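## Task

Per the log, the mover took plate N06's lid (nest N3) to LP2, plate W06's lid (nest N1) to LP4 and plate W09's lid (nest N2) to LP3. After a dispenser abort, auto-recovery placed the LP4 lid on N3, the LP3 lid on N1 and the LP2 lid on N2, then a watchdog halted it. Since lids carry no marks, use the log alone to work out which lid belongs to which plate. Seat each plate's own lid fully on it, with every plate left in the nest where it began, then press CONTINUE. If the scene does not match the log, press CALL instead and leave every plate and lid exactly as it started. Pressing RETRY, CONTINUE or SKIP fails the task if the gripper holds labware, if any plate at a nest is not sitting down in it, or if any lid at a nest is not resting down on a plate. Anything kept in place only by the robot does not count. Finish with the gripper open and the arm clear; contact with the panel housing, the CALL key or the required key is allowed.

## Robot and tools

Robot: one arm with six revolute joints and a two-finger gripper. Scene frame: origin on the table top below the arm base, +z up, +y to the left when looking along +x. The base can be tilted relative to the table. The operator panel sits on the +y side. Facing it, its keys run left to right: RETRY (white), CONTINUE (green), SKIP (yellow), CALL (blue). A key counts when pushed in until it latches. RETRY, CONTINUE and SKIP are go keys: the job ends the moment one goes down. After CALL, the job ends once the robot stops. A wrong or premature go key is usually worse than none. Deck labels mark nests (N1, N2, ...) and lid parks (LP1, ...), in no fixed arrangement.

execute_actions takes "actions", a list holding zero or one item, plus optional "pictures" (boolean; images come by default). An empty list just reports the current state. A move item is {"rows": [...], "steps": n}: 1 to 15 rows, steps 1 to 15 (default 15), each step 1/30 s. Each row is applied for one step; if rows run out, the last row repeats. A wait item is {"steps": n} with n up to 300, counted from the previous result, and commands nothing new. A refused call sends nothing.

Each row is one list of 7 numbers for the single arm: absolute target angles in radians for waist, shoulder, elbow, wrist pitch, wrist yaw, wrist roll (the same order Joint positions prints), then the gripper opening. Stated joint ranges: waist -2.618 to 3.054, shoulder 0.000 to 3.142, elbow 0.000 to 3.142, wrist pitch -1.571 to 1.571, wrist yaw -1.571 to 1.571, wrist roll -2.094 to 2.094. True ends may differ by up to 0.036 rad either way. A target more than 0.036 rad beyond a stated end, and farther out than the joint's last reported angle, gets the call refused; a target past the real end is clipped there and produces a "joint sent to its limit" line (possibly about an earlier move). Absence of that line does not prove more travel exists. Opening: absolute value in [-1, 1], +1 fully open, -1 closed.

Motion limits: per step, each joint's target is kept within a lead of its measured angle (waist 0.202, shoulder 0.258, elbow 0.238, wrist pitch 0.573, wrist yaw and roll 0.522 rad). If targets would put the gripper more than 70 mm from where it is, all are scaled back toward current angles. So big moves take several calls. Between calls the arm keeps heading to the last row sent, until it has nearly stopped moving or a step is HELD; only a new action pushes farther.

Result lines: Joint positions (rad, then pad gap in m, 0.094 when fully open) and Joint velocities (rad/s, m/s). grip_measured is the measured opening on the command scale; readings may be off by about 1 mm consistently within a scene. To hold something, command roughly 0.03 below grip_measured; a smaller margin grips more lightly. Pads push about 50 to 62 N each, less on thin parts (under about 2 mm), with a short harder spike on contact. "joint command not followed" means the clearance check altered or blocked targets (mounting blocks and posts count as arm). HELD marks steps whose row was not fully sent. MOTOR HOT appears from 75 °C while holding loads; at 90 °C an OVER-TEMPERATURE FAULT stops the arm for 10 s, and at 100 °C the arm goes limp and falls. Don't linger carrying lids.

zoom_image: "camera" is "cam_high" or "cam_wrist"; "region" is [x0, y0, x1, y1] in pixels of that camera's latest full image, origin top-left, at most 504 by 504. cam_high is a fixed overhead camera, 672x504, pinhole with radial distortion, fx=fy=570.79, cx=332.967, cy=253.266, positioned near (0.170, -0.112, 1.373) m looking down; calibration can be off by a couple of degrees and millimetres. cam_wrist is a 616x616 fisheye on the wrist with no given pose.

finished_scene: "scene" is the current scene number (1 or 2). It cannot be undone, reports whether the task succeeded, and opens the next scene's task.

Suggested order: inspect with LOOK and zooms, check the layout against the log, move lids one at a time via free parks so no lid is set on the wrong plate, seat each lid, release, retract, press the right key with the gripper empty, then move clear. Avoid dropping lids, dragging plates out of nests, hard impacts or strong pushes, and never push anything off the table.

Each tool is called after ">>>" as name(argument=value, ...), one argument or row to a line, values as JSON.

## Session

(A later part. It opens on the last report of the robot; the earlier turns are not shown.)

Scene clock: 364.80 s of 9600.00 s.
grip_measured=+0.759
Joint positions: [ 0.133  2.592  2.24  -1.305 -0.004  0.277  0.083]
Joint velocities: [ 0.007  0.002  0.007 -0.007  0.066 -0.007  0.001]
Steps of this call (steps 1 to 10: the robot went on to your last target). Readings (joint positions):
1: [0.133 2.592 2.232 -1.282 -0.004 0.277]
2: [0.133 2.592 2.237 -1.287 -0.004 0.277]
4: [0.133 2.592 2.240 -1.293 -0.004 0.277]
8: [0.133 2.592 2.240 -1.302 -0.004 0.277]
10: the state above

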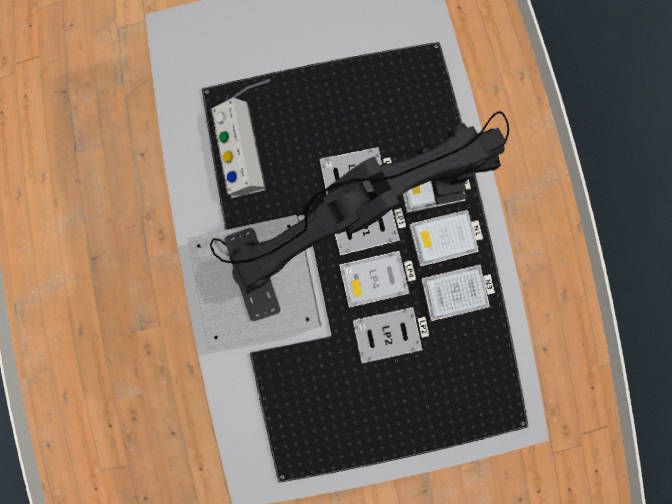

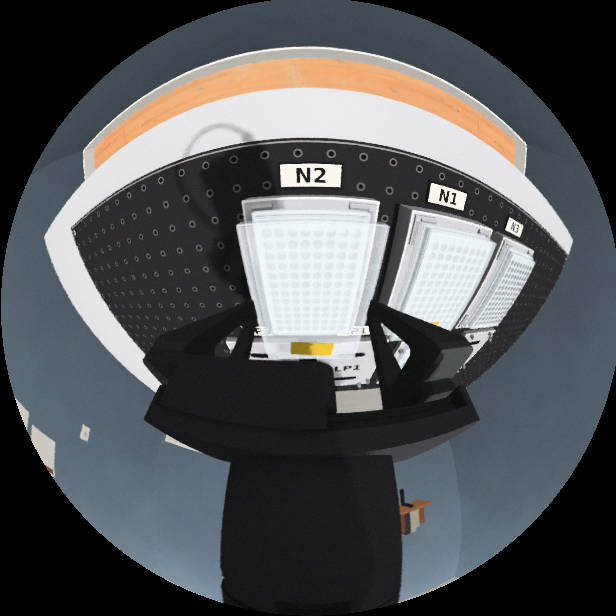

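>>> execute_actions(
  actions=[
    {"rows": [[0.1235,2.59,2.268,-1.31,0,0.2684,0.73],[0.1188,2.59,2.271,-1.31,0,0.2638,0.73],[0.1112,2.59,2.274,-1.31,0,0.2561,0.73],[0.1006,2.59,2.277,-1.31,0,0.2454,0.73],[0.0872,2.59,2.28,-1.31,0,0.2318,0.73],[0.0711,2.59,2.283,-1.31,0,0.2156,0.73],[0.0526,2.595,2.286,-1.31,0,0.1968,0.73],[0.0317,2.60,2.288,-1.31,0,0.1757,0.73],[0.0088,2.605,2.29,-1.31,0,0.1525,0.73],[-0.016,2.61,2.29,-1.31,0,0.1275,0.73],[-0.0423,2.615,2.29,-1.31,0,0.1009,0.73],[-0.0699,2.618,2.29,-1.31,0,0.0731,0.73],[-0.0984,2.618,2.29,-1.31,0,0.0443,0.73],[-0.1275,2.612,2.29,-1.31,0,0.0148,0.73],[-0.157,2.61,2.29,-1.31,0,-0.015,0.73]], "steps": 15},
  ],
  pictures=false,
)

>>> execute_actions(
  actions=[
    {"rows": [[-0.1865,2.61,2.29,-1.31,0,-0.0448,0.73],[-0.2156,2.61,2.29,-1.31,0,-0.0743,0.73],[-0.2441,2.61,2.29,-1.31,0,-0.1031,0.73],[-0.2717,2.61,2.29,-1.31,0,-0.1309,0.73],[-0.298,2.61,2.29,-1.31,0,-0.1575,0.73],[-0.3228,2.61,2.29,-1.31,0,-0.1825,0.73],[-0.3457,2.61,2.29,-1.31,0,-0.2057,0.73],[-0.3666,2.61,2.29,-1.31,0,-0.2268,0.73],[-0.3851,2.61,2.29,-1.31,0,-0.2456,0.73],[-0.4012,2.61,2.29,-1.31,0,-0.2618,0.73],[-0.4146,2.61,2.29,-1.31,0,-0.2754,0.73],[-0.4252,2.61,2.29,-1.31,0,-0.2861,0.73],[-0.4328,2.61,2.29,-1.31,0,-0.2938,0.73],[-0.4375,2.61,2.29,-1.31,0,-0.2984,0.73],[-0.439,2.61,2.29,-1.31,0,-0.30,0.73]], "steps": 15},
  ],
  pictures=false,
)

>>> execute_actions(
  actions=[
    {"steps": 20},
  ],
)

>>> zoom_image(
  camera="cam_wrist",
  region=[190, 170, 430, 380],
)

Scene clock: 377.93 s of 9600.00 s.
grip_measured=+0.759
Joint positions: [-0.088  2.603  2.268 -1.308 -0.007  0.095  0.083]
Joint velocities: [-0.93   0.095 -0.002 -0.081  0.022 -0.696 -0.   ]
Steps of this call (steps 1 to 30: the robot went on to your last target; steps 31 to 90: nothing new was sent; then 9.63 s passed at rest; steps 91 to 105: all 15 steps of this action). Readings (joint positions):
91: [0.133 2.592 2.240 -1.308 -0.004 0.276]
92: [0.132 2.592 2.240 -1.308 -0.004 0.275]
94: [0.129 2.592 2.241 -1.308 -0.004 0.269]
98: [0.094 2.592 2.255 -1.308 -0.006 0.233]
105: the state above

Scene clock: 378.43 s of 9600.00 s.
grip_measured=+0.759
Joint positions: [-0.446  2.611  2.268 -1.308  0.004 -0.244  0.083]
Joint velocities: [-0.164  0.002  0.002  0.022  0.051 -0.462 -0.   ]
Steps of this call (steps 1 to 15: all 15 steps of this action). Readings (joint positions):
1: [-0.122 2.606 2.268 -1.308 -0.007 0.069]
2: [-0.155 2.608 2.268 -1.308 -0.006 0.043]
4: [-0.221 2.611 2.268 -1.308 -0.005 -0.011]
8: [-0.336 2.611 2.268 -1.308 -0.002 -0.115]
15: the state above

Scene clock: 379.10 s of 9600.00 s.
grip_measured=+0.759
Joint positions: [-0.446  2.611  2.268 -1.308  0.004 -0.293  0.083]
Joint velocities: [-0.017 -0.007 -0.017 -0.037 -0.022  0.022 -0.   ]
Steps of this call (steps 1 to 20: the robot went on to your last target). Readings (joint positions):
1: [-0.450 2.611 2.268 -1.308 0.004 -0.254]
2: [-0.452 2.611 2.268 -1.308 0.004 -0.262]
4: [-0.450 2.611 2.268 -1.308 0.004 -0.273]
8: [-0.446 2.611 2.268 -1.308 0.004 -0.285]
20: the state above

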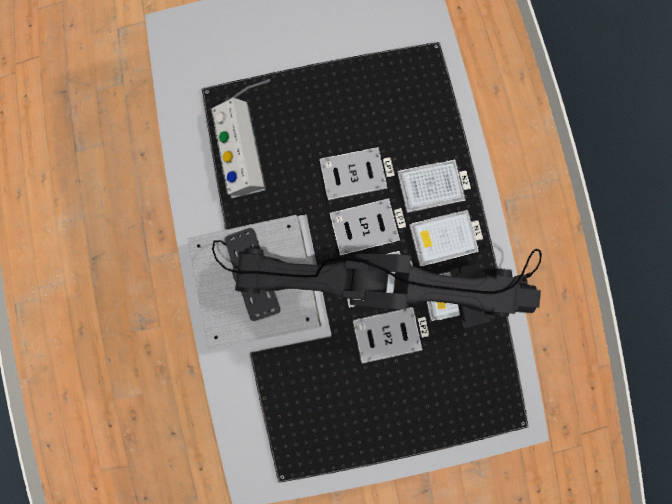

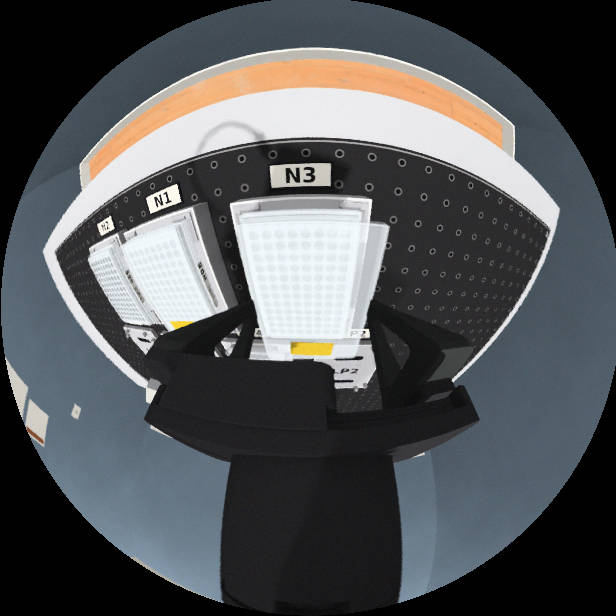

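Region (190, 170, 430, 380) of cam_wrist's 616x616 image, scaled by 2.100, with more detail than that image has; it fills the top 441 rows of this view, and the rest is white.

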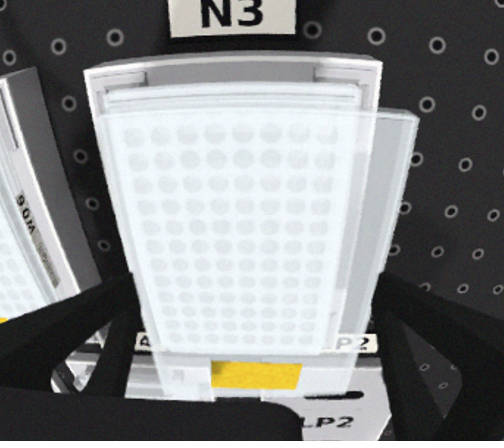

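>>> execute_actions(
  actions=[
    {"rows": [[-0.434,2.605,2.25,-1.29,0,-0.30,0.73],[-0.431,2.605,2.245,-1.283,0,-0.30,0.73],[-0.428,2.605,2.24,-1.276,0,-0.30,0.73],[-0.426,2.605,2.235,-1.269,0,-0.30,0.73],[-0.426,2.605,2.23,-1.262,0,-0.30,0.73],[-0.426,2.605,2.225,-1.255,0,-0.30,0.73],[-0.426,2.605,2.22,-1.248,0,-0.30,0.73],[-0.426,2.605,2.215,-1.241,0,-0.30,0.73],[-0.426,2.605,2.211,-1.235,0,-0.30,0.73],[-0.426,2.605,2.209,-1.231,0,-0.30,0.73]], "steps": 15},
  ],
  pictures=false,
)

>>> execute_actions(
  actions=[
    {"steps": 12},
  ],
)

>>> zoom_image(
  camera="cam_wrist",
  region=[190, 170, 430, 380],
)

Scene clock: 385.17 s of 9600.00 s.
grip_measured=+0.759
Joint positions: [-0.431  2.611  2.216 -1.259  0.004 -0.293  0.083]
Joint velocities: [ 0.012 -0.017  0.007 -0.007  0.007 -0.022  0.001]
Steps of this call (steps 1 to 15: the robot went on to your last target; steps 16 to 90: nothing new was sent; then 2.57 s passed at rest; steps 91 to 105: all 15 steps of this action). Readings (joint positions):
91: [-0.446 2.611 2.266 -1.307 0.004 -0.293]
92: [-0.445 2.611 2.264 -1.306 0.004 -0.293]
94: [-0.443 2.611 2.254 -1.301 0.004 -0.293]
98: [-0.435 2.611 2.230 -1.284 0.004 -0.293]
105: the state above

Scene clock: 385.57 s of 9600.00 s.
grip_measured=+0.759
Joint positions: [-0.431  2.611  2.216 -1.252  0.004 -0.293  0.083]
Joint velocities: [ 0.012  0.017  0.007 -0.066 -0.037  0.022 -0.   ]
Steps of this call (steps 1 to 12: the robot went on to your last target). Readings (joint positions):
1: [-0.431 2.611 2.216 -1.257 0.004 -0.293]
2: [-0.431 2.611 2.216 -1.256 0.004 -0.293]
4: [-0.431 2.611 2.216 -1.254 0.004 -0.293]
8: [-0.431 2.611 2.216 -1.252 0.004 -0.293]
12: the state above

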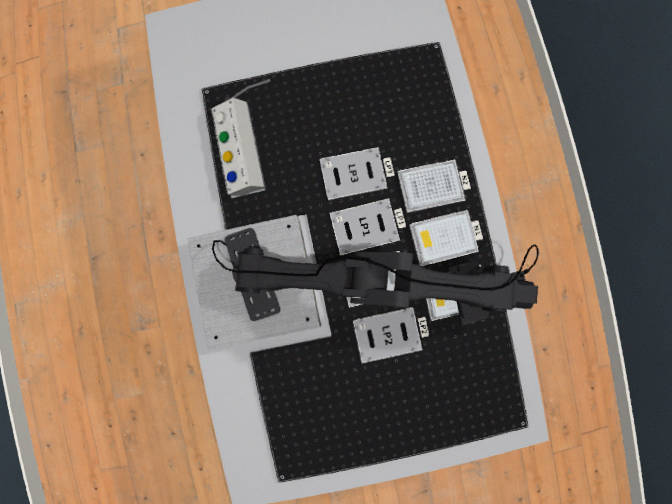

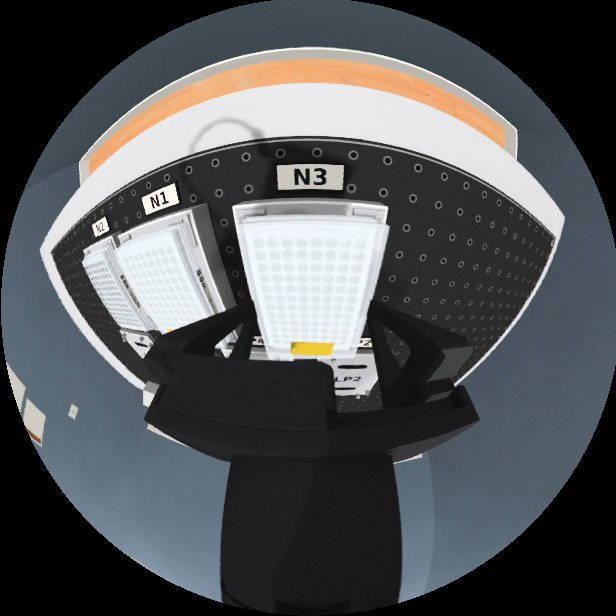

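Region (190, 170, 430, 380) of cam_wrist's 616x616 image, scaled by 2.100, with more detail than that image has; it fills the top 441 rows of this view, and the rest is white.

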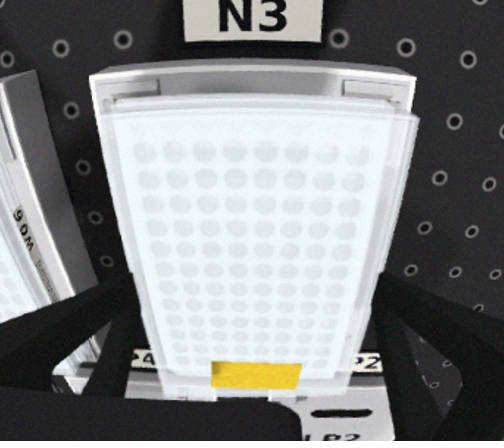

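>>> execute_actions(
  actions=[
    {"rows": [[-0.426,2.605,2.209,-1.235,-0.004,-0.30,0.73],[-0.426,2.605,2.209,-1.235,-0.008,-0.30,0.73],[-0.426,2.605,2.209,-1.235,-0.011,-0.30,0.73]], "steps": 15},
  ],
)

>>> zoom_image(
  camera="cam_wrist",
  region=[190, 170, 430, 380],
)

Scene clock: 391.73 s of 9600.00 s.
grip_measured=+0.759
Joint positions: [-0.431  2.611  2.216 -1.251 -0.002 -0.293  0.083]
Joint velocities: [ 0.002 -0.007  0.007 -0.037  0.037 -0.037  0.001]
Steps of this call (steps 1 to 15: the robot went on to your last target; steps 16 to 90: nothing new was sent; then 2.67 s passed at rest; steps 91 to 105: all 15 steps of this action). Readings (joint positions):
91: [-0.431 2.611 2.216 -1.251 0.004 -0.293]
92: [-0.431 2.611 2.216 -1.251 0.004 -0.293]
94: [-0.431 2.611 2.216 -1.251 0.002 -0.293]
98: [-0.431 2.611 2.216 -1.251 -0.001 -0.293]
105: the state above

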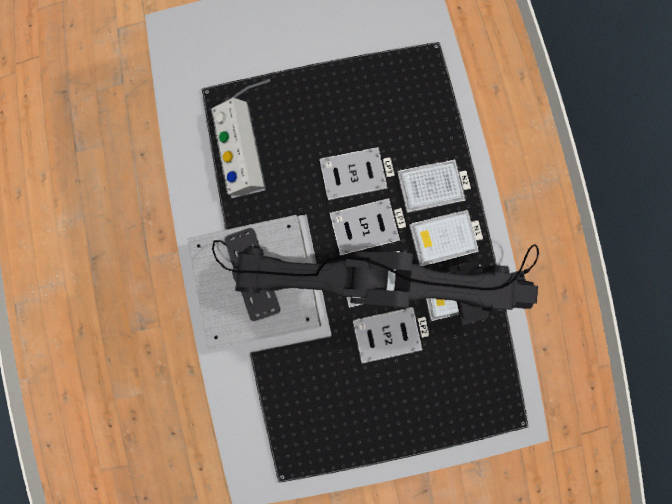

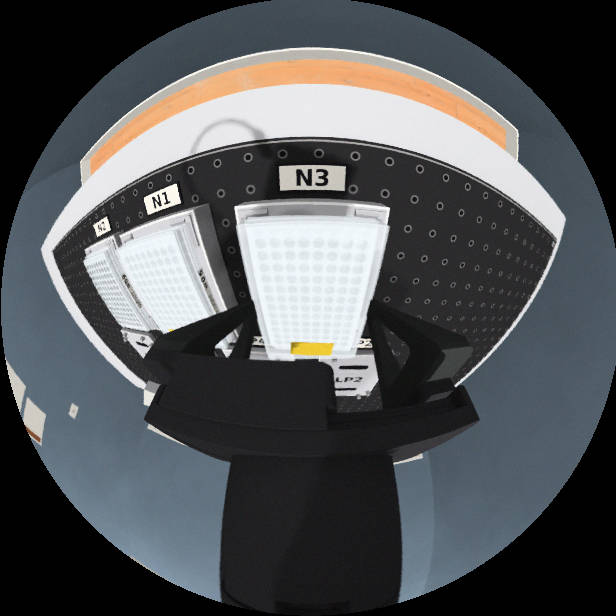

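Region (190, 170, 430, 380) of cam_wrist's 616x616 image, scaled by 2.100, with more detail than that image has; it fills the top 441 rows of this view, and the rest is white.

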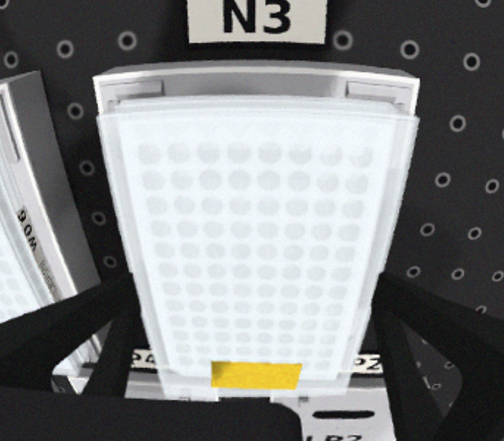

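>>> execute_actions(
  actions=[
    {"rows": [[-0.426,2.605,2.199,-1.232,-0.014,-0.30,0.73],[-0.426,2.605,2.197,-1.229,-0.015,-0.30,0.73],[-0.426,2.605,2.195,-1.226,-0.015,-0.30,0.73],[-0.426,2.605,2.193,-1.223,-0.015,-0.30,0.73],[-0.426,2.605,2.191,-1.22,-0.015,-0.30,0.73],[-0.426,2.605,2.189,-1.217,-0.015,-0.30,0.73],[-0.426,2.605,2.187,-1.214,-0.015,-0.30,0.73],[-0.426,2.605,2.185,-1.211,-0.015,-0.30,0.73],[-0.426,2.605,2.183,-1.208,-0.015,-0.30,0.73],[-0.426,2.605,2.181,-1.205,-0.015,-0.30,0.73],[-0.426,2.605,2.179,-1.202,-0.015,-0.30,0.73],[-0.426,2.605,2.177,-1.199,-0.015,-0.30,0.73],[-0.426,2.605,2.176,-1.198,-0.015,-0.30,0.73]], "steps": 15},
  ],
  pictures=false,
)

>>> execute_actions(
  actions=[
    {"steps": 12},
  ],
)

>>> zoom_image(
  camera="cam_wrist",
  region=[190, 170, 430, 380],
)

Scene clock: 397.33 s of 9600.00 s.
grip_measured=+0.759
Joint positions: [-0.431  2.611  2.191 -1.234 -0.006 -0.293  0.083]
Joint velocities: [-0.007  0.012 -0.002  0.037 -0.022 -0.066 -0.   ]
Steps of this call (steps 1 to 15: the robot went on to your last target; steps 16 to 90: nothing new was sent; then 2.10 s passed at rest; steps 91 to 105: all 15 steps of this action). Readings (joint positions):
91: [-0.431 2.611 2.214 -1.250 -0.003 -0.293]
92: [-0.431 2.611 2.213 -1.250 -0.003 -0.293]
94: [-0.431 2.611 2.206 -1.247 -0.005 -0.293]
98: [-0.431 2.611 2.195 -1.241 -0.006 -0.293]
105: the state above

Scene clock: 397.73 s of 9600.00 s.
grip_measured=+0.759
Joint positions: [-0.431  2.611  2.191 -1.234 -0.006 -0.293  0.083]
Joint velocities: [ 0.002  0.002 -0.012  0.051  0.037 -0.022 -0.   ]
Steps of this call (steps 1 to 12: the robot went on to your last target). Readings (joint positions):
1: [-0.431 2.611 2.191 -1.234 -0.006 -0.293]
2: [-0.431 2.611 2.191 -1.234 -0.006 -0.293]
4: [-0.431 2.611 2.191 -1.234 -0.006 -0.293]
8: [-0.431 2.611 2.191 -1.234 -0.006 -0.293]
12: the state above

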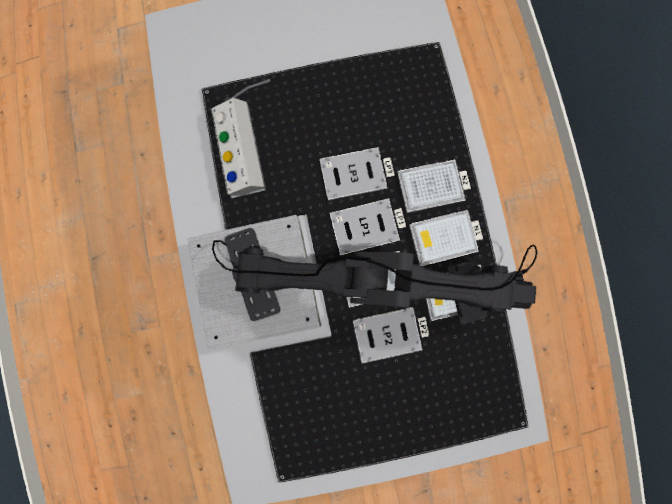

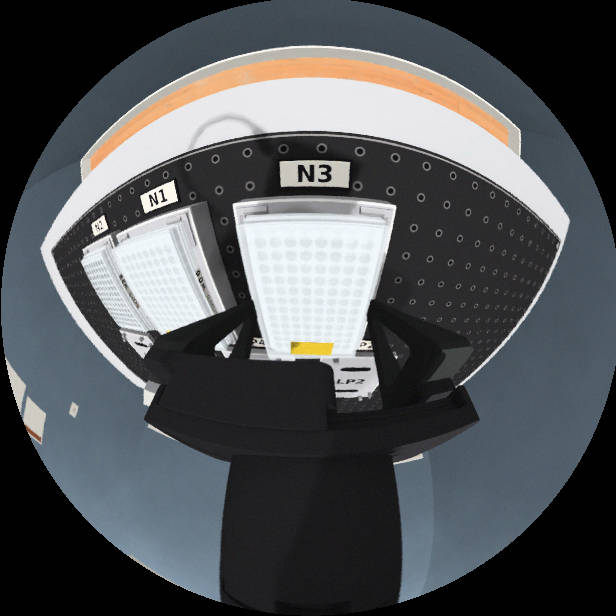

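Region (190, 170, 430, 380) of cam_wrist's 616x616 image, scaled by 2.100, with more detail than that image has; it fills the top 441 rows of this view, and the rest is white.

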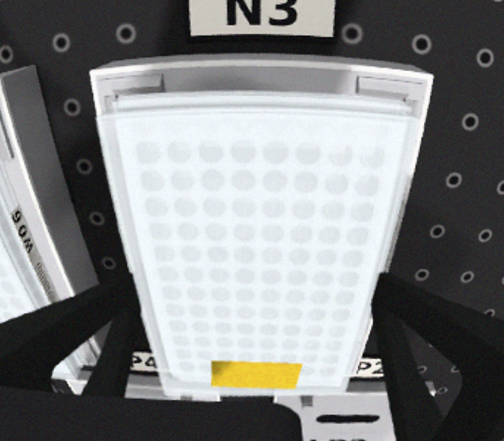

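>>> execute_actions(
  actions=[
    {"rows": [[-0.426,2.605,2.187,-1.225,-0.012,-0.30,0.75],[-0.426,2.605,2.187,-1.225,-0.012,-0.30,0.77],[-0.426,2.605,2.187,-1.225,-0.012,-0.30,0.80],[-0.426,2.605,2.187,-1.225,-0.012,-0.30,0.84],[-0.426,2.605,2.187,-1.225,-0.012,-0.30,0.88],[-0.426,2.605,2.187,-1.225,-0.012,-0.30,0.92],[-0.426,2.605,2.187,-1.225,-0.012,-0.30,0.96],[-0.426,2.605,2.187,-1.225,-0.012,-0.30,1.0]], "steps": 15},
  ],
)

>>> zoom_image(
  camera="cam_wrist",
  region=[190, 170, 430, 380],
)

Scene clock: 406.03 s of 9600.00 s.
grip_measured=+1.000
Joint positions: [-0.431  2.611  2.191 -1.234 -0.006 -0.293  0.094]
Joint velocities: [-0.007 -0.017  0.007 -0.007 -0.007  0.022  0.   ]
Steps of this call (steps 1 to 15: the robot went on to your last target; steps 16 to 90: nothing new was sent; then 4.80 s passed at rest; steps 91 to 105: all 15 steps of this action). Readings (joint positions):
91: [-0.431 2.611 2.191 -1.234 -0.006 -0.293]
92: [-0.431 2.611 2.191 -1.234 -0.006 -0.293]
94: [-0.431 2.611 2.191 -1.234 -0.006 -0.293]
98: [-0.431 2.611 2.191 -1.234 -0.006 -0.293]
105: the state above

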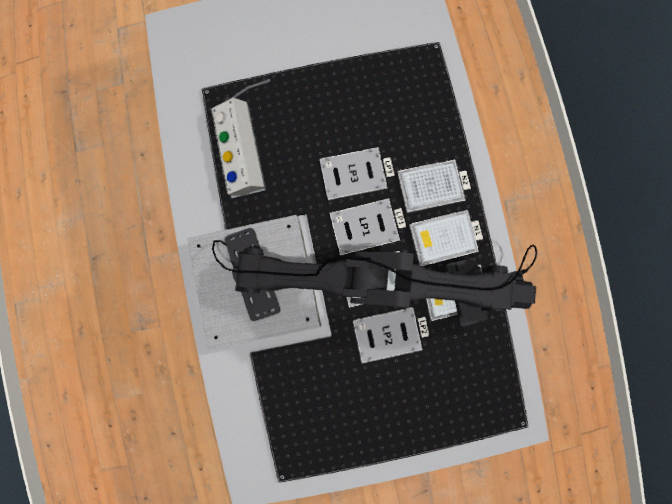

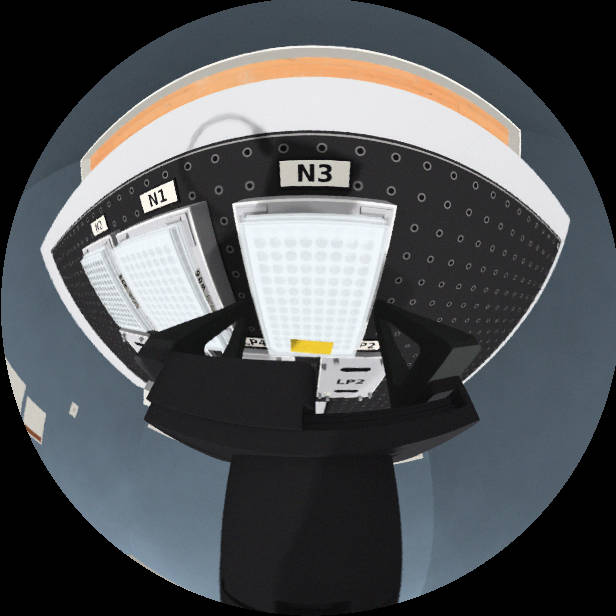

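Region (190, 170, 430, 380) of cam_wrist's 616x616 image, scaled by 2.100, with more detail than that image has; it fills the top 441 rows of this view, and the rest is white.

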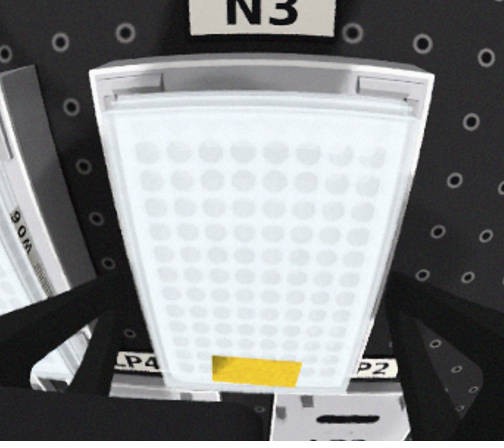

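>>> execute_actions(
  actions=[
    {"rows": [[-0.426,2.605,2.21,-1.255,-0.008,-0.30,1],[-0.426,2.605,2.22,-1.265,-0.006,-0.30,1],[-0.426,2.605,2.23,-1.275,-0.004,-0.30,1],[-0.426,2.605,2.24,-1.285,-0.002,-0.30,1],[-0.426,2.605,2.25,-1.295,0,-0.30,1],[-0.426,2.605,2.26,-1.305,0,-0.30,1],[-0.426,2.605,2.27,-1.315,0,-0.30,1],[-0.426,2.605,2.28,-1.325,0,-0.30,1],[-0.426,2.605,2.29,-1.335,0,-0.30,1],[-0.426,2.605,2.30,-1.345,0,-0.30,1],[-0.426,2.605,2.31,-1.355,0,-0.30,1],[-0.426,2.605,2.32,-1.365,0,-0.30,1]], "steps": 15},
  ],
  pictures=false,
)

>>> execute_actions(
  actions=[
    {"rows": [[-0.44,2.605,2.32,-1.365,0,-0.31,1],[-0.455,2.605,2.32,-1.365,0,-0.325,1],[-0.475,2.605,2.32,-1.365,0,-0.345,1],[-0.50,2.605,2.32,-1.365,0,-0.37,1],[-0.525,2.605,2.32,-1.365,0,-0.395,1],[-0.55,2.605,2.32,-1.365,0,-0.42,1],[-0.575,2.605,2.32,-1.365,0,-0.445,1],[-0.60,2.605,2.32,-1.365,0,-0.47,1],[-0.62,2.605,2.32,-1.365,0,-0.49,1],[-0.635,2.605,2.32,-1.365,0,-0.505,1],[-0.645,2.605,2.32,-1.365,0,-0.515,1],[-0.65,2.605,2.32,-1.365,0,-0.52,1]], "steps": 15},
  ],
  pictures=false,
)

>>> execute_actions(
  actions=[
    {"steps": 15},
  ],
)

Scene clock: 413.63 s of 9600.00 s.
grip_measured=+1.000
Joint positions: [-0.431  2.611  2.295 -1.326 -0.004 -0.293  0.094]
Joint velocities: [ 0.007 -0.002  0.066 -0.022 -0.007 -0.022  0.   ]
Steps of this call (steps 1 to 15: the robot went on to your last target; steps 16 to 90: nothing new was sent; then 4.10 s passed at rest; steps 91 to 105: all 15 steps of this action). Readings (joint positions):
91: [-0.431 2.611 2.191 -1.235 -0.006 -0.293]
92: [-0.431 2.611 2.191 -1.236 -0.006 -0.293]
94: [-0.431 2.611 2.196 -1.247 -0.006 -0.293]
98: [-0.431 2.611 2.234 -1.278 -0.005 -0.293]
105: the state above

Scene clock: 414.13 s of 9600.00 s.
grip_measured=+1.000
Joint positions: [-0.683  2.611  2.296 -1.344  0.008 -0.481  0.094]
Joint velocities: [-0.222 -0.002 -0.002 -0.037  0.11  -0.168  0.   ]
Steps of this call (steps 1 to 15: all 15 steps of this action). Readings (joint positions):
1: [-0.431 2.611 2.296 -1.329 -0.004 -0.295]
2: [-0.432 2.611 2.296 -1.332 -0.004 -0.299]
4: [-0.442 2.611 2.296 -1.339 -0.005 -0.317]
8: [-0.515 2.611 2.296 -1.343 -0.006 -0.384]
15: the state above

Scene clock: 414.63 s of 9600.00 s.
grip_measured=+1.000
Joint positions: [-0.648  2.611  2.296 -1.347  0.007 -0.512  0.094]
Joint velocities: [ 0.012 -0.002  0.002  0.037  0.051 -0.007  0.   ]
Steps of this call (steps 1 to 15: the robot went on to your last target). Readings (joint positions):
1: [-0.688 2.611 2.296 -1.344 0.010 -0.487]
2: [-0.688 2.611 2.296 -1.345 0.011 -0.492]
4: [-0.678 2.611 2.296 -1.346 0.011 -0.499]
8: [-0.654 2.611 2.296 -1.347 0.009 -0.508]
15: the state above

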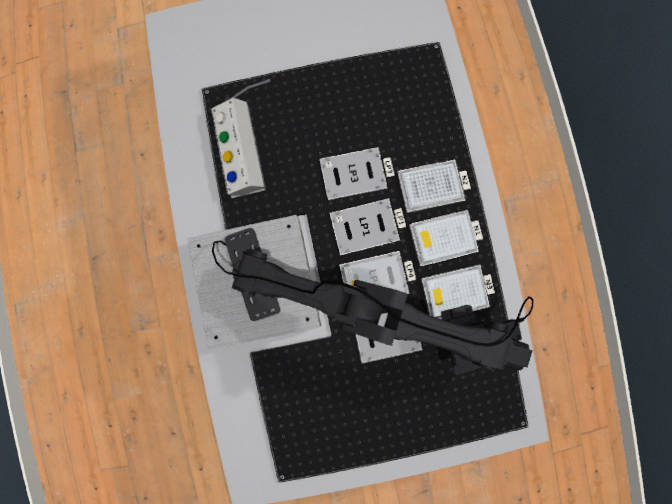

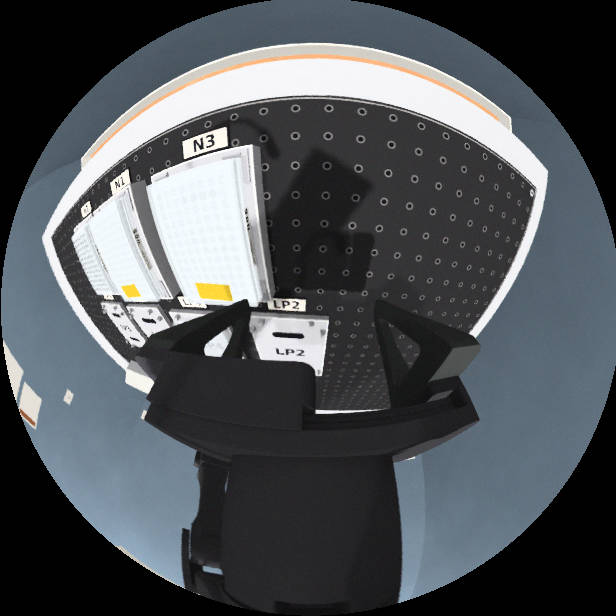

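>>> zoom_image(
  camera="cam_wrist",
  region=[60, 120, 300, 330],
)

Region (60, 120, 300, 330) of cam_wrist's 616x616 image, scaled by 2.100, with more detail than that image has; it fills the top 441 rows of this view, and the rest is white.

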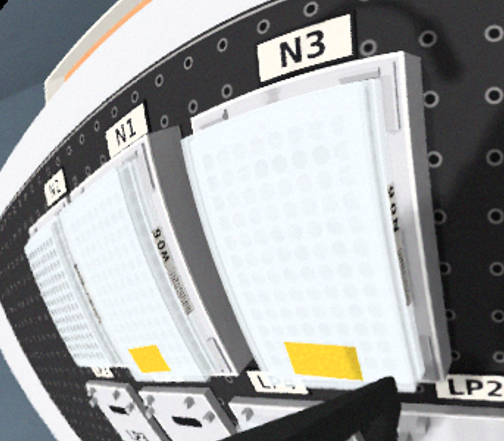

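>>> zoom_image(
  camera="cam_wrist",
  region=[190, 130, 290, 310],
)

>>> zoom_image(
  camera="cam_high",
  region=[390, 150, 510, 330],
)

Region (190, 130, 290, 310) of cam_wrist's 616x616 image, scaled by 2.800, with more detail than that image has.

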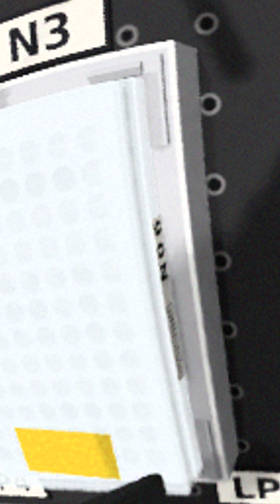

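Region (390, 150, 510, 330) of cam_high's 672x504 image, scaled by 2.800, with more detail than that image has.

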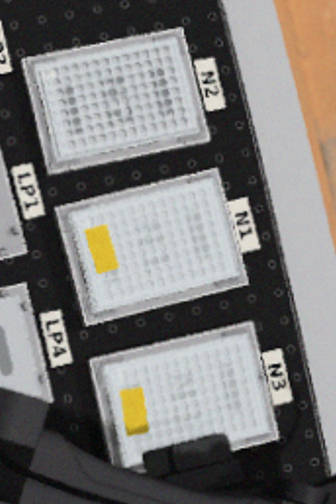

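>>> execute_actions(
  actions=[
    {"rows": [[-0.66,2.605,2.30,-1.35,-0.03,-0.53,1],[-0.675,2.605,2.295,-1.345,-0.07,-0.545,1],[-0.695,2.605,2.29,-1.34,-0.11,-0.565,1],[-0.715,2.605,2.285,-1.335,-0.15,-0.585,1],[-0.735,2.605,2.28,-1.33,-0.19,-0.605,1],[-0.755,2.605,2.275,-1.325,-0.23,-0.625,1],[-0.775,2.605,2.27,-1.32,-0.27,-0.645,1],[-0.795,2.605,2.265,-1.315,-0.31,-0.665,1],[-0.812,2.605,2.26,-1.31,-0.35,-0.68,1],[-0.826,2.605,2.255,-1.305,-0.39,-0.695,1],[-0.837,2.605,2.25,-1.30,-0.43,-0.705,1],[-0.845,2.605,2.245,-1.295,-0.46,-0.712,1],[-0.85,2.605,2.24,-1.29,-0.48,-0.715,1],[-0.85,2.605,2.24,-1.29,-0.50,-0.715,1]], "steps": 15},
  ],
  pictures=false,
)

>>> execute_actions(
  actions=[
    {"steps": 20},
  ],
)

Scene clock: 424.63 s of 9600.00 s.
grip_measured=+1.000
Joint positions: [-0.87   2.611  2.25  -1.319 -0.381 -0.676  0.094]
Joint velocities: [-0.232  0.002 -0.066  0.051 -0.593 -0.183  0.   ]
Steps of this call (steps 1 to 15: the robot went on to your last target; steps 16 to 90: nothing new was sent; then 6.50 s passed at rest; steps 91 to 105: all 15 steps of this action). Readings (joint positions):
91: [-0.648 2.611 2.296 -1.348 0.003 -0.515]
92: [-0.650 2.611 2.296 -1.348 -0.008 -0.519]
94: [-0.662 2.611 2.296 -1.348 -0.049 -0.536]
98: [-0.729 2.611 2.286 -1.342 -0.169 -0.591]
105: the state above

Scene clock: 425.30 s of 9600.00 s.
grip_measured=+1.000
Joint positions: [-0.852  2.611  2.248 -1.31  -0.481 -0.705  0.094]
Joint velocities: [ 0.012 -0.017 -0.012  0.066 -0.022 -0.081  0.   ]
Steps of this call (steps 1 to 20: the robot went on to your last target). Readings (joint positions):
1: [-0.875 2.611 2.248 -1.317 -0.399 -0.681]
2: [-0.876 2.611 2.248 -1.316 -0.413 -0.686]
4: [-0.871 2.611 2.248 -1.313 -0.438 -0.693]
8: [-0.856 2.611 2.248 -1.311 -0.465 -0.700]
20: the state above

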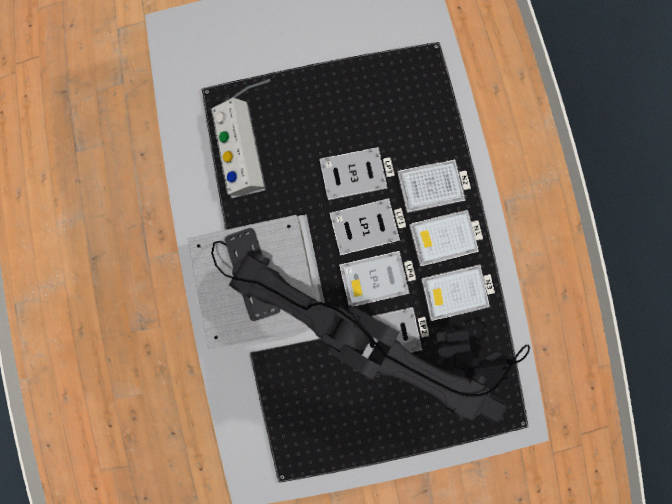

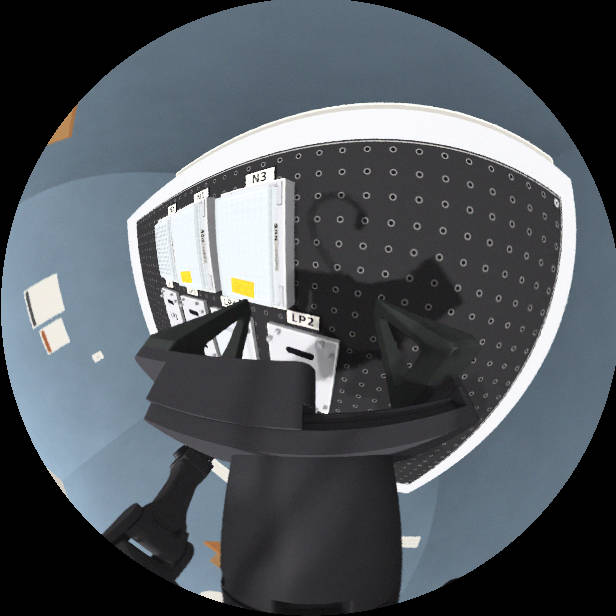

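>>> zoom_image(
  camera="cam_wrist",
  region=[150, 165, 310, 320],
)

>>> zoom_image(
  camera="cam_high",
  region=[400, 200, 510, 330],
)

Region (150, 165, 310, 320) of cam_wrist's 616x616 image, scaled by 3.150, with more detail than that image has; it fills the top 488 rows of this view, and the rest is white.

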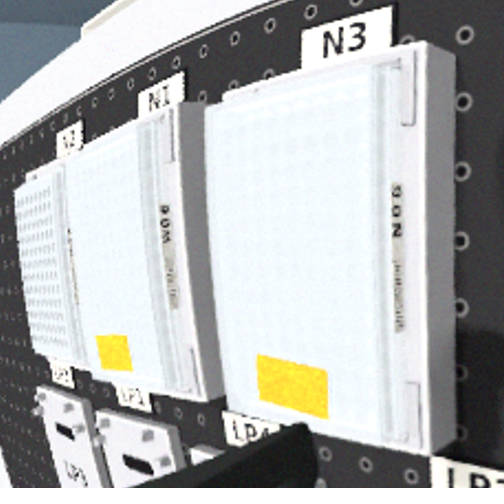

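Region (400, 200, 510, 330) of cam_high's 672x504 image, scaled by 3.877, with more detail than that image has; it fills the left 426 columns of this view, and the rest is white.

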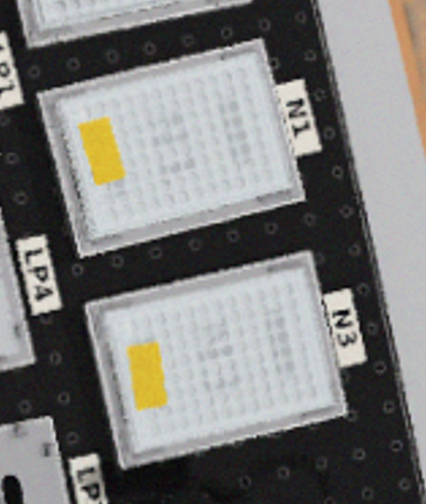

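>>> execute_actions(
  actions=[
    {"rows": [[-0.84,2.605,2.27,-1.33,-0.46,-0.70,0.95],[-0.825,2.605,2.275,-1.33,-0.42,-0.685,0.9],[-0.805,2.605,2.28,-1.33,-0.38,-0.665,0.85],[-0.78,2.605,2.285,-1.33,-0.34,-0.64,0.8],[-0.755,2.605,2.29,-1.33,-0.30,-0.615,0.75],[-0.73,2.605,2.29,-1.33,-0.26,-0.59,0.7],[-0.705,2.605,2.29,-1.33,-0.22,-0.565,0.65],[-0.68,2.605,2.29,-1.33,-0.18,-0.54,0.6],[-0.655,2.605,2.29,-1.33,-0.14,-0.515,0.55],[-0.63,2.605,2.29,-1.33,-0.10,-0.49,0.5],[-0.605,2.605,2.29,-1.33,-0.07,-0.465,0.45],[-0.58,2.605,2.29,-1.33,-0.04,-0.44,0.4],[-0.555,2.605,2.29,-1.33,-0.02,-0.415,0.4],[-0.53,2.605,2.29,-1.33,-0.005,-0.39,0.4],[-0.508,2.605,2.29,-1.33,0.003,-0.368,0.4]], "steps": 15},
  ],
  pictures=false,
)

>>> execute_actions(
  actions=[
    {"rows": [[-0.49,2.605,2.285,-1.32,0.003,-0.35,0.4],[-0.475,2.605,2.28,-1.314,0.003,-0.335,0.4],[-0.463,2.605,2.275,-1.308,0.003,-0.323,0.4],[-0.453,2.605,2.27,-1.302,0.003,-0.313,0.4],[-0.445,2.605,2.265,-1.296,0.003,-0.305,0.4],[-0.439,2.605,2.26,-1.29,0.003,-0.299,0.4],[-0.435,2.605,2.255,-1.284,0.003,-0.294,0.4],[-0.432,2.605,2.25,-1.278,0.003,-0.29,0.4],[-0.43,2.605,2.245,-1.272,0.003,-0.288,0.4],[-0.429,2.605,2.24,-1.266,0.003,-0.287,0.4],[-0.428,2.605,2.235,-1.26,0.003,-0.287,0.4],[-0.428,2.605,2.23,-1.255,0.003,-0.287,0.4]], "steps": 15},
  ],
  pictures=false,
)

>>> execute_actions(
  actions=[
    {"steps": 15},
  ],
)

>>> zoom_image(
  camera="cam_wrist",
  region=[190, 170, 430, 380],
)

Scene clock: 438.73 s of 9600.00 s.
grip_measured=+0.402
Joint positions: [-0.544  2.611  2.265 -1.312 -0.094 -0.47   0.066]
Joint velocities: [ 0.799 -0.007 -0.007 -0.022  0.52   0.637 -0.001]
Steps of this call (steps 1 to 15: the robot went on to your last target; steps 16 to 90: nothing new was sent; then 9.93 s passed at rest; steps 91 to 105: all 15 steps of this action). Readings (joint positions):
91: [-0.852 2.611 2.248 -1.310 -0.478 -0.705]
92: [-0.850 2.611 2.248 -1.310 -0.467 -0.702]
94: [-0.838 2.611 2.249 -1.311 -0.426 -0.686]
98: [-0.762 2.611 2.262 -1.312 -0.304 -0.622]
105: the state above

Scene clock: 439.23 s of 9600.00 s.
grip_measured=+0.402
Joint positions: [-0.424  2.611  2.237 -1.285 -0.005 -0.303  0.066]
Joint velocities: [ 0.017  0.007 -0.046 -0.022  0.007  0.007  0.   ]
Steps of this call (steps 1 to 15: all 15 steps of this action). Readings (joint positions):
1: [-0.518 2.611 2.265 -1.312 -0.076 -0.447]
2: [-0.495 2.611 2.265 -1.312 -0.062 -0.427]
4: [-0.458 2.611 2.265 -1.312 -0.043 -0.391]
8: [-0.424 2.611 2.265 -1.310 -0.023 -0.339]
15: the state above

Scene clock: 439.73 s of 9600.00 s.
grip_measured=+0.402
Joint positions: [-0.424  2.611  2.236 -1.276 -0.001 -0.293  0.066]
Joint velocities: [ 0.007 -0.002  0.002  0.037 -0.007 -0.051 -0.001]
Steps of this call (steps 1 to 15: the robot went on to your last target). Readings (joint positions):
1: [-0.424 2.611 2.236 -1.284 -0.004 -0.301]
2: [-0.424 2.611 2.236 -1.283 -0.003 -0.299]
4: [-0.424 2.611 2.236 -1.280 -0.003 -0.297]
8: [-0.424 2.611 2.236 -1.278 -0.002 -0.295]
15: the state above
The arm was judged still, so your last target was given up. Only a new action makes it travel on or press farther. Fingers that are still opening or closing keep moving.

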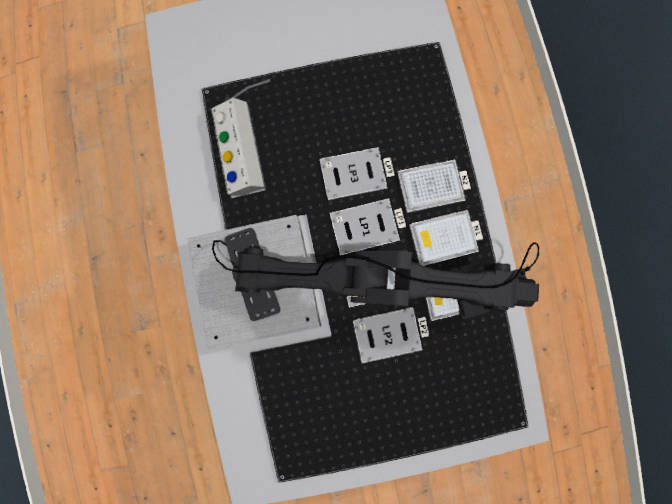

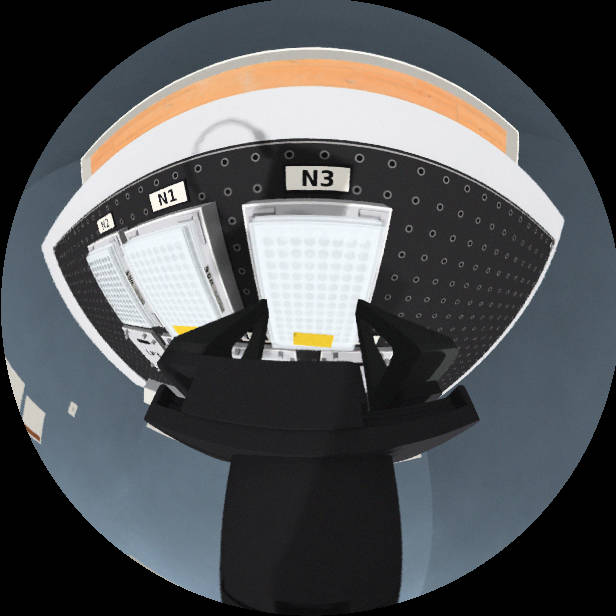

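Region (190, 170, 430, 380) of cam_wrist's 616x616 image, scaled by 2.100, with more detail than that image has; it fills the top 441 rows of this view, and the rest is white.

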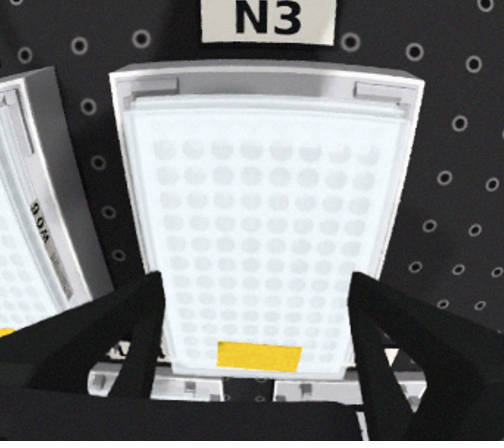

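>>> execute_actions(
  actions=[
    {"rows": [[-0.428,2.605,2.219,-1.253,0.003,-0.287,0.4],[-0.428,2.605,2.217,-1.25,0.003,-0.287,0.4],[-0.428,2.605,2.215,-1.247,0.003,-0.287,0.4],[-0.428,2.605,2.213,-1.244,0.003,-0.287,0.4],[-0.428,2.605,2.211,-1.241,0.003,-0.287,0.4],[-0.428,2.605,2.209,-1.238,0.003,-0.287,0.4],[-0.428,2.605,2.207,-1.235,0.003,-0.287,0.4],[-0.428,2.605,2.205,-1.232,0.003,-0.287,0.4],[-0.428,2.605,2.203,-1.229,0.003,-0.287,0.4],[-0.428,2.605,2.201,-1.226,0.003,-0.287,0.4],[-0.428,2.605,2.199,-1.223,0.003,-0.287,0.4],[-0.428,2.605,2.198,-1.221,0.003,-0.287,0.4]], "steps": 15},
  ],
  pictures=false,
)

>>> execute_actions(
  actions=[
    {"steps": 12},
  ],
)

>>> zoom_image(
  camera="cam_wrist",
  region=[190, 170, 430, 380],
)

Scene clock: 446.73 s of 9600.00 s.
grip_measured=+0.402
Joint positions: [-0.424  2.611  2.206 -1.248 -0.001 -0.293  0.066]
Joint velocities: [ 0.012  0.002 -0.002  0.007  0.007  0.022 -0.001]
Steps of this call (steps 1 to 90: nothing new was sent; then 3.50 s passed at rest; steps 91 to 105: all 15 steps of this action). Readings (joint positions):
91: [-0.424 2.611 2.236 -1.276 -0.001 -0.293]
92: [-0.424 2.611 2.234 -1.274 -0.001 -0.293]
94: [-0.424 2.611 2.229 -1.270 -0.001 -0.293]
98: [-0.424 2.611 2.216 -1.263 -0.001 -0.293]
105: the state above

Scene clock: 447.13 s of 9600.00 s.
grip_measured=+0.402
Joint positions: [-0.424  2.611  2.206 -1.242 -0.001 -0.293  0.066]
Joint velocities: [-0.002  0.002  0.002  0.022  0.007  0.022  0.   ]
Steps of this call (steps 1 to 12: the robot went on to your last target). Readings (joint positions):
1: [-0.424 2.611 2.206 -1.247 -0.001 -0.293]
2: [-0.424 2.611 2.206 -1.246 -0.001 -0.293]
4: [-0.424 2.611 2.206 -1.244 -0.001 -0.293]
8: [-0.424 2.611 2.206 -1.242 -0.001 -0.293]
12: the state above

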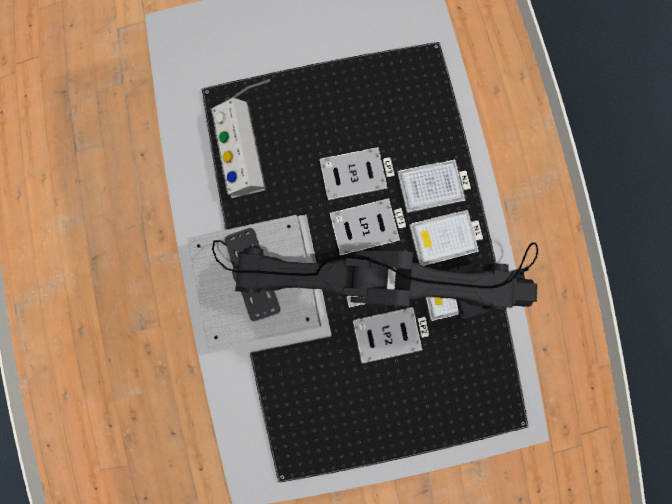

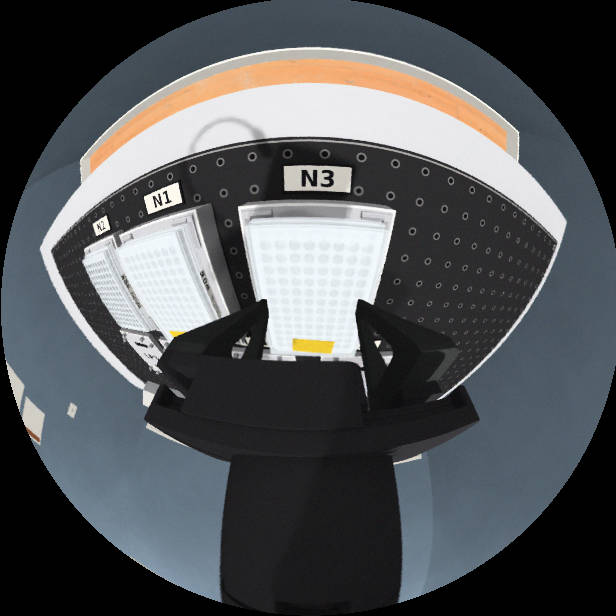

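Region (190, 170, 430, 380) of cam_wrist's 616x616 image, scaled by 2.100, with more detail than that image has; it fills the top 441 rows of this view, and the rest is white.

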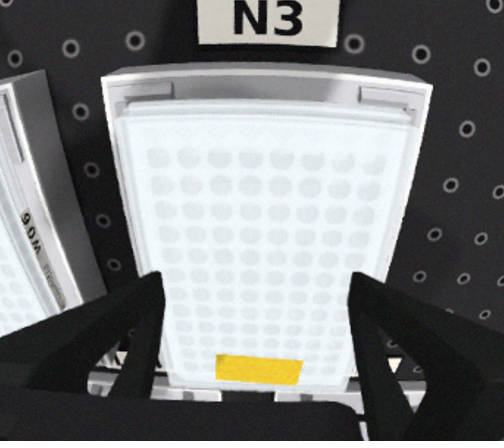

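>>> execute_actions(
  actions=[
    {"rows": [[-0.428,2.605,2.189,-1.219,0.003,-0.287,0.4],[-0.428,2.605,2.188,-1.217,0.003,-0.287,0.4],[-0.428,2.605,2.188,-1.215,0.003,-0.287,0.4],[-0.428,2.605,2.188,-1.213,0.003,-0.287,0.4],[-0.428,2.605,2.188,-1.212,0.003,-0.287,0.4]], "steps": 15},
  ],
)

>>> zoom_image(
  camera="cam_wrist",
  region=[190, 170, 430, 380],
)

Scene clock: 450.67 s of 9600.00 s.
grip_measured=+0.401
Joint positions: [-0.424  2.611  2.201 -1.237  0.    -0.293  0.066]
Joint velocities: [ 0.007 -0.002 -0.002 -0.051 -0.037 -0.022 -0.001]
Steps of this call (steps 1 to 15: the robot went on to your last target; steps 16 to 90: nothing new was sent; then 0.03 s passed at rest; steps 91 to 105: all 15 steps of this action). Readings (joint positions):
91: [-0.424 2.611 2.205 -1.241 -0.001 -0.293]
92: [-0.424 2.611 2.203 -1.240 -0.001 -0.293]
94: [-0.424 2.611 2.201 -1.238 0.000 -0.293]
98: [-0.424 2.611 2.201 -1.237 0.000 -0.293]
105: the state above

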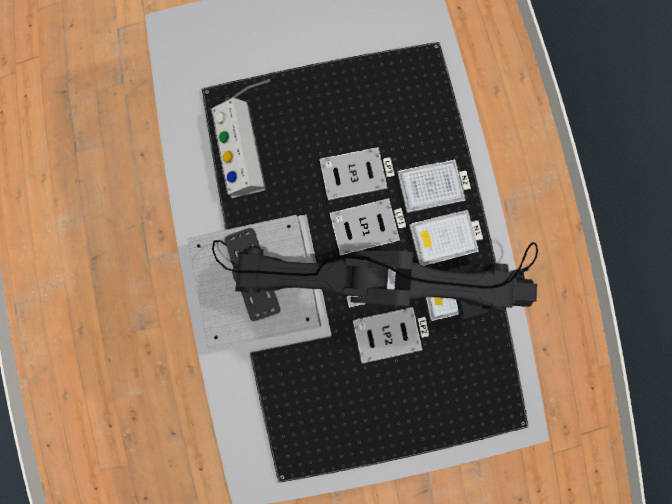

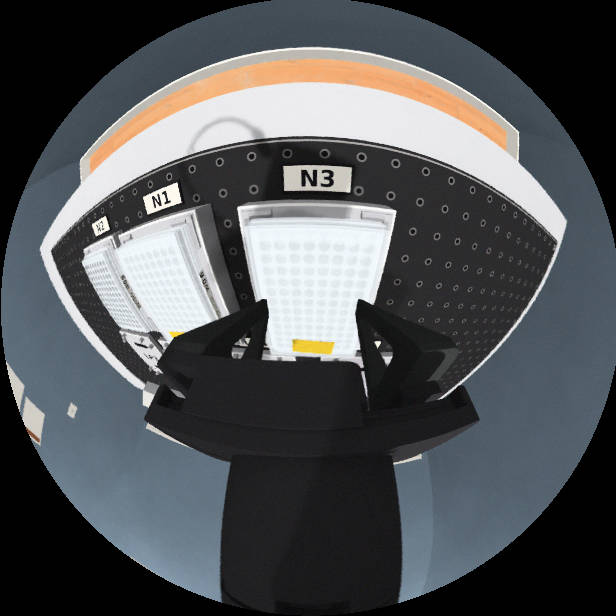

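Region (190, 170, 430, 380) of cam_wrist's 616x616 image, scaled by 2.100, with more detail than that image has; it fills the top 441 rows of this view, and the rest is white.

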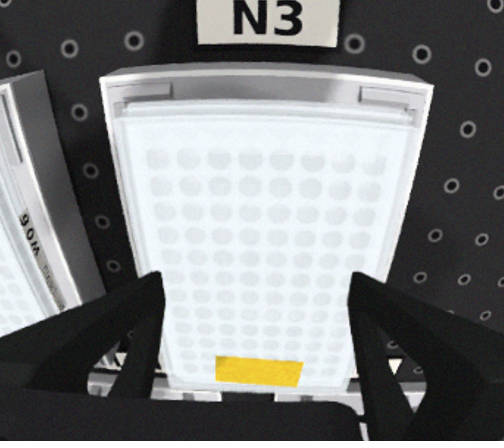

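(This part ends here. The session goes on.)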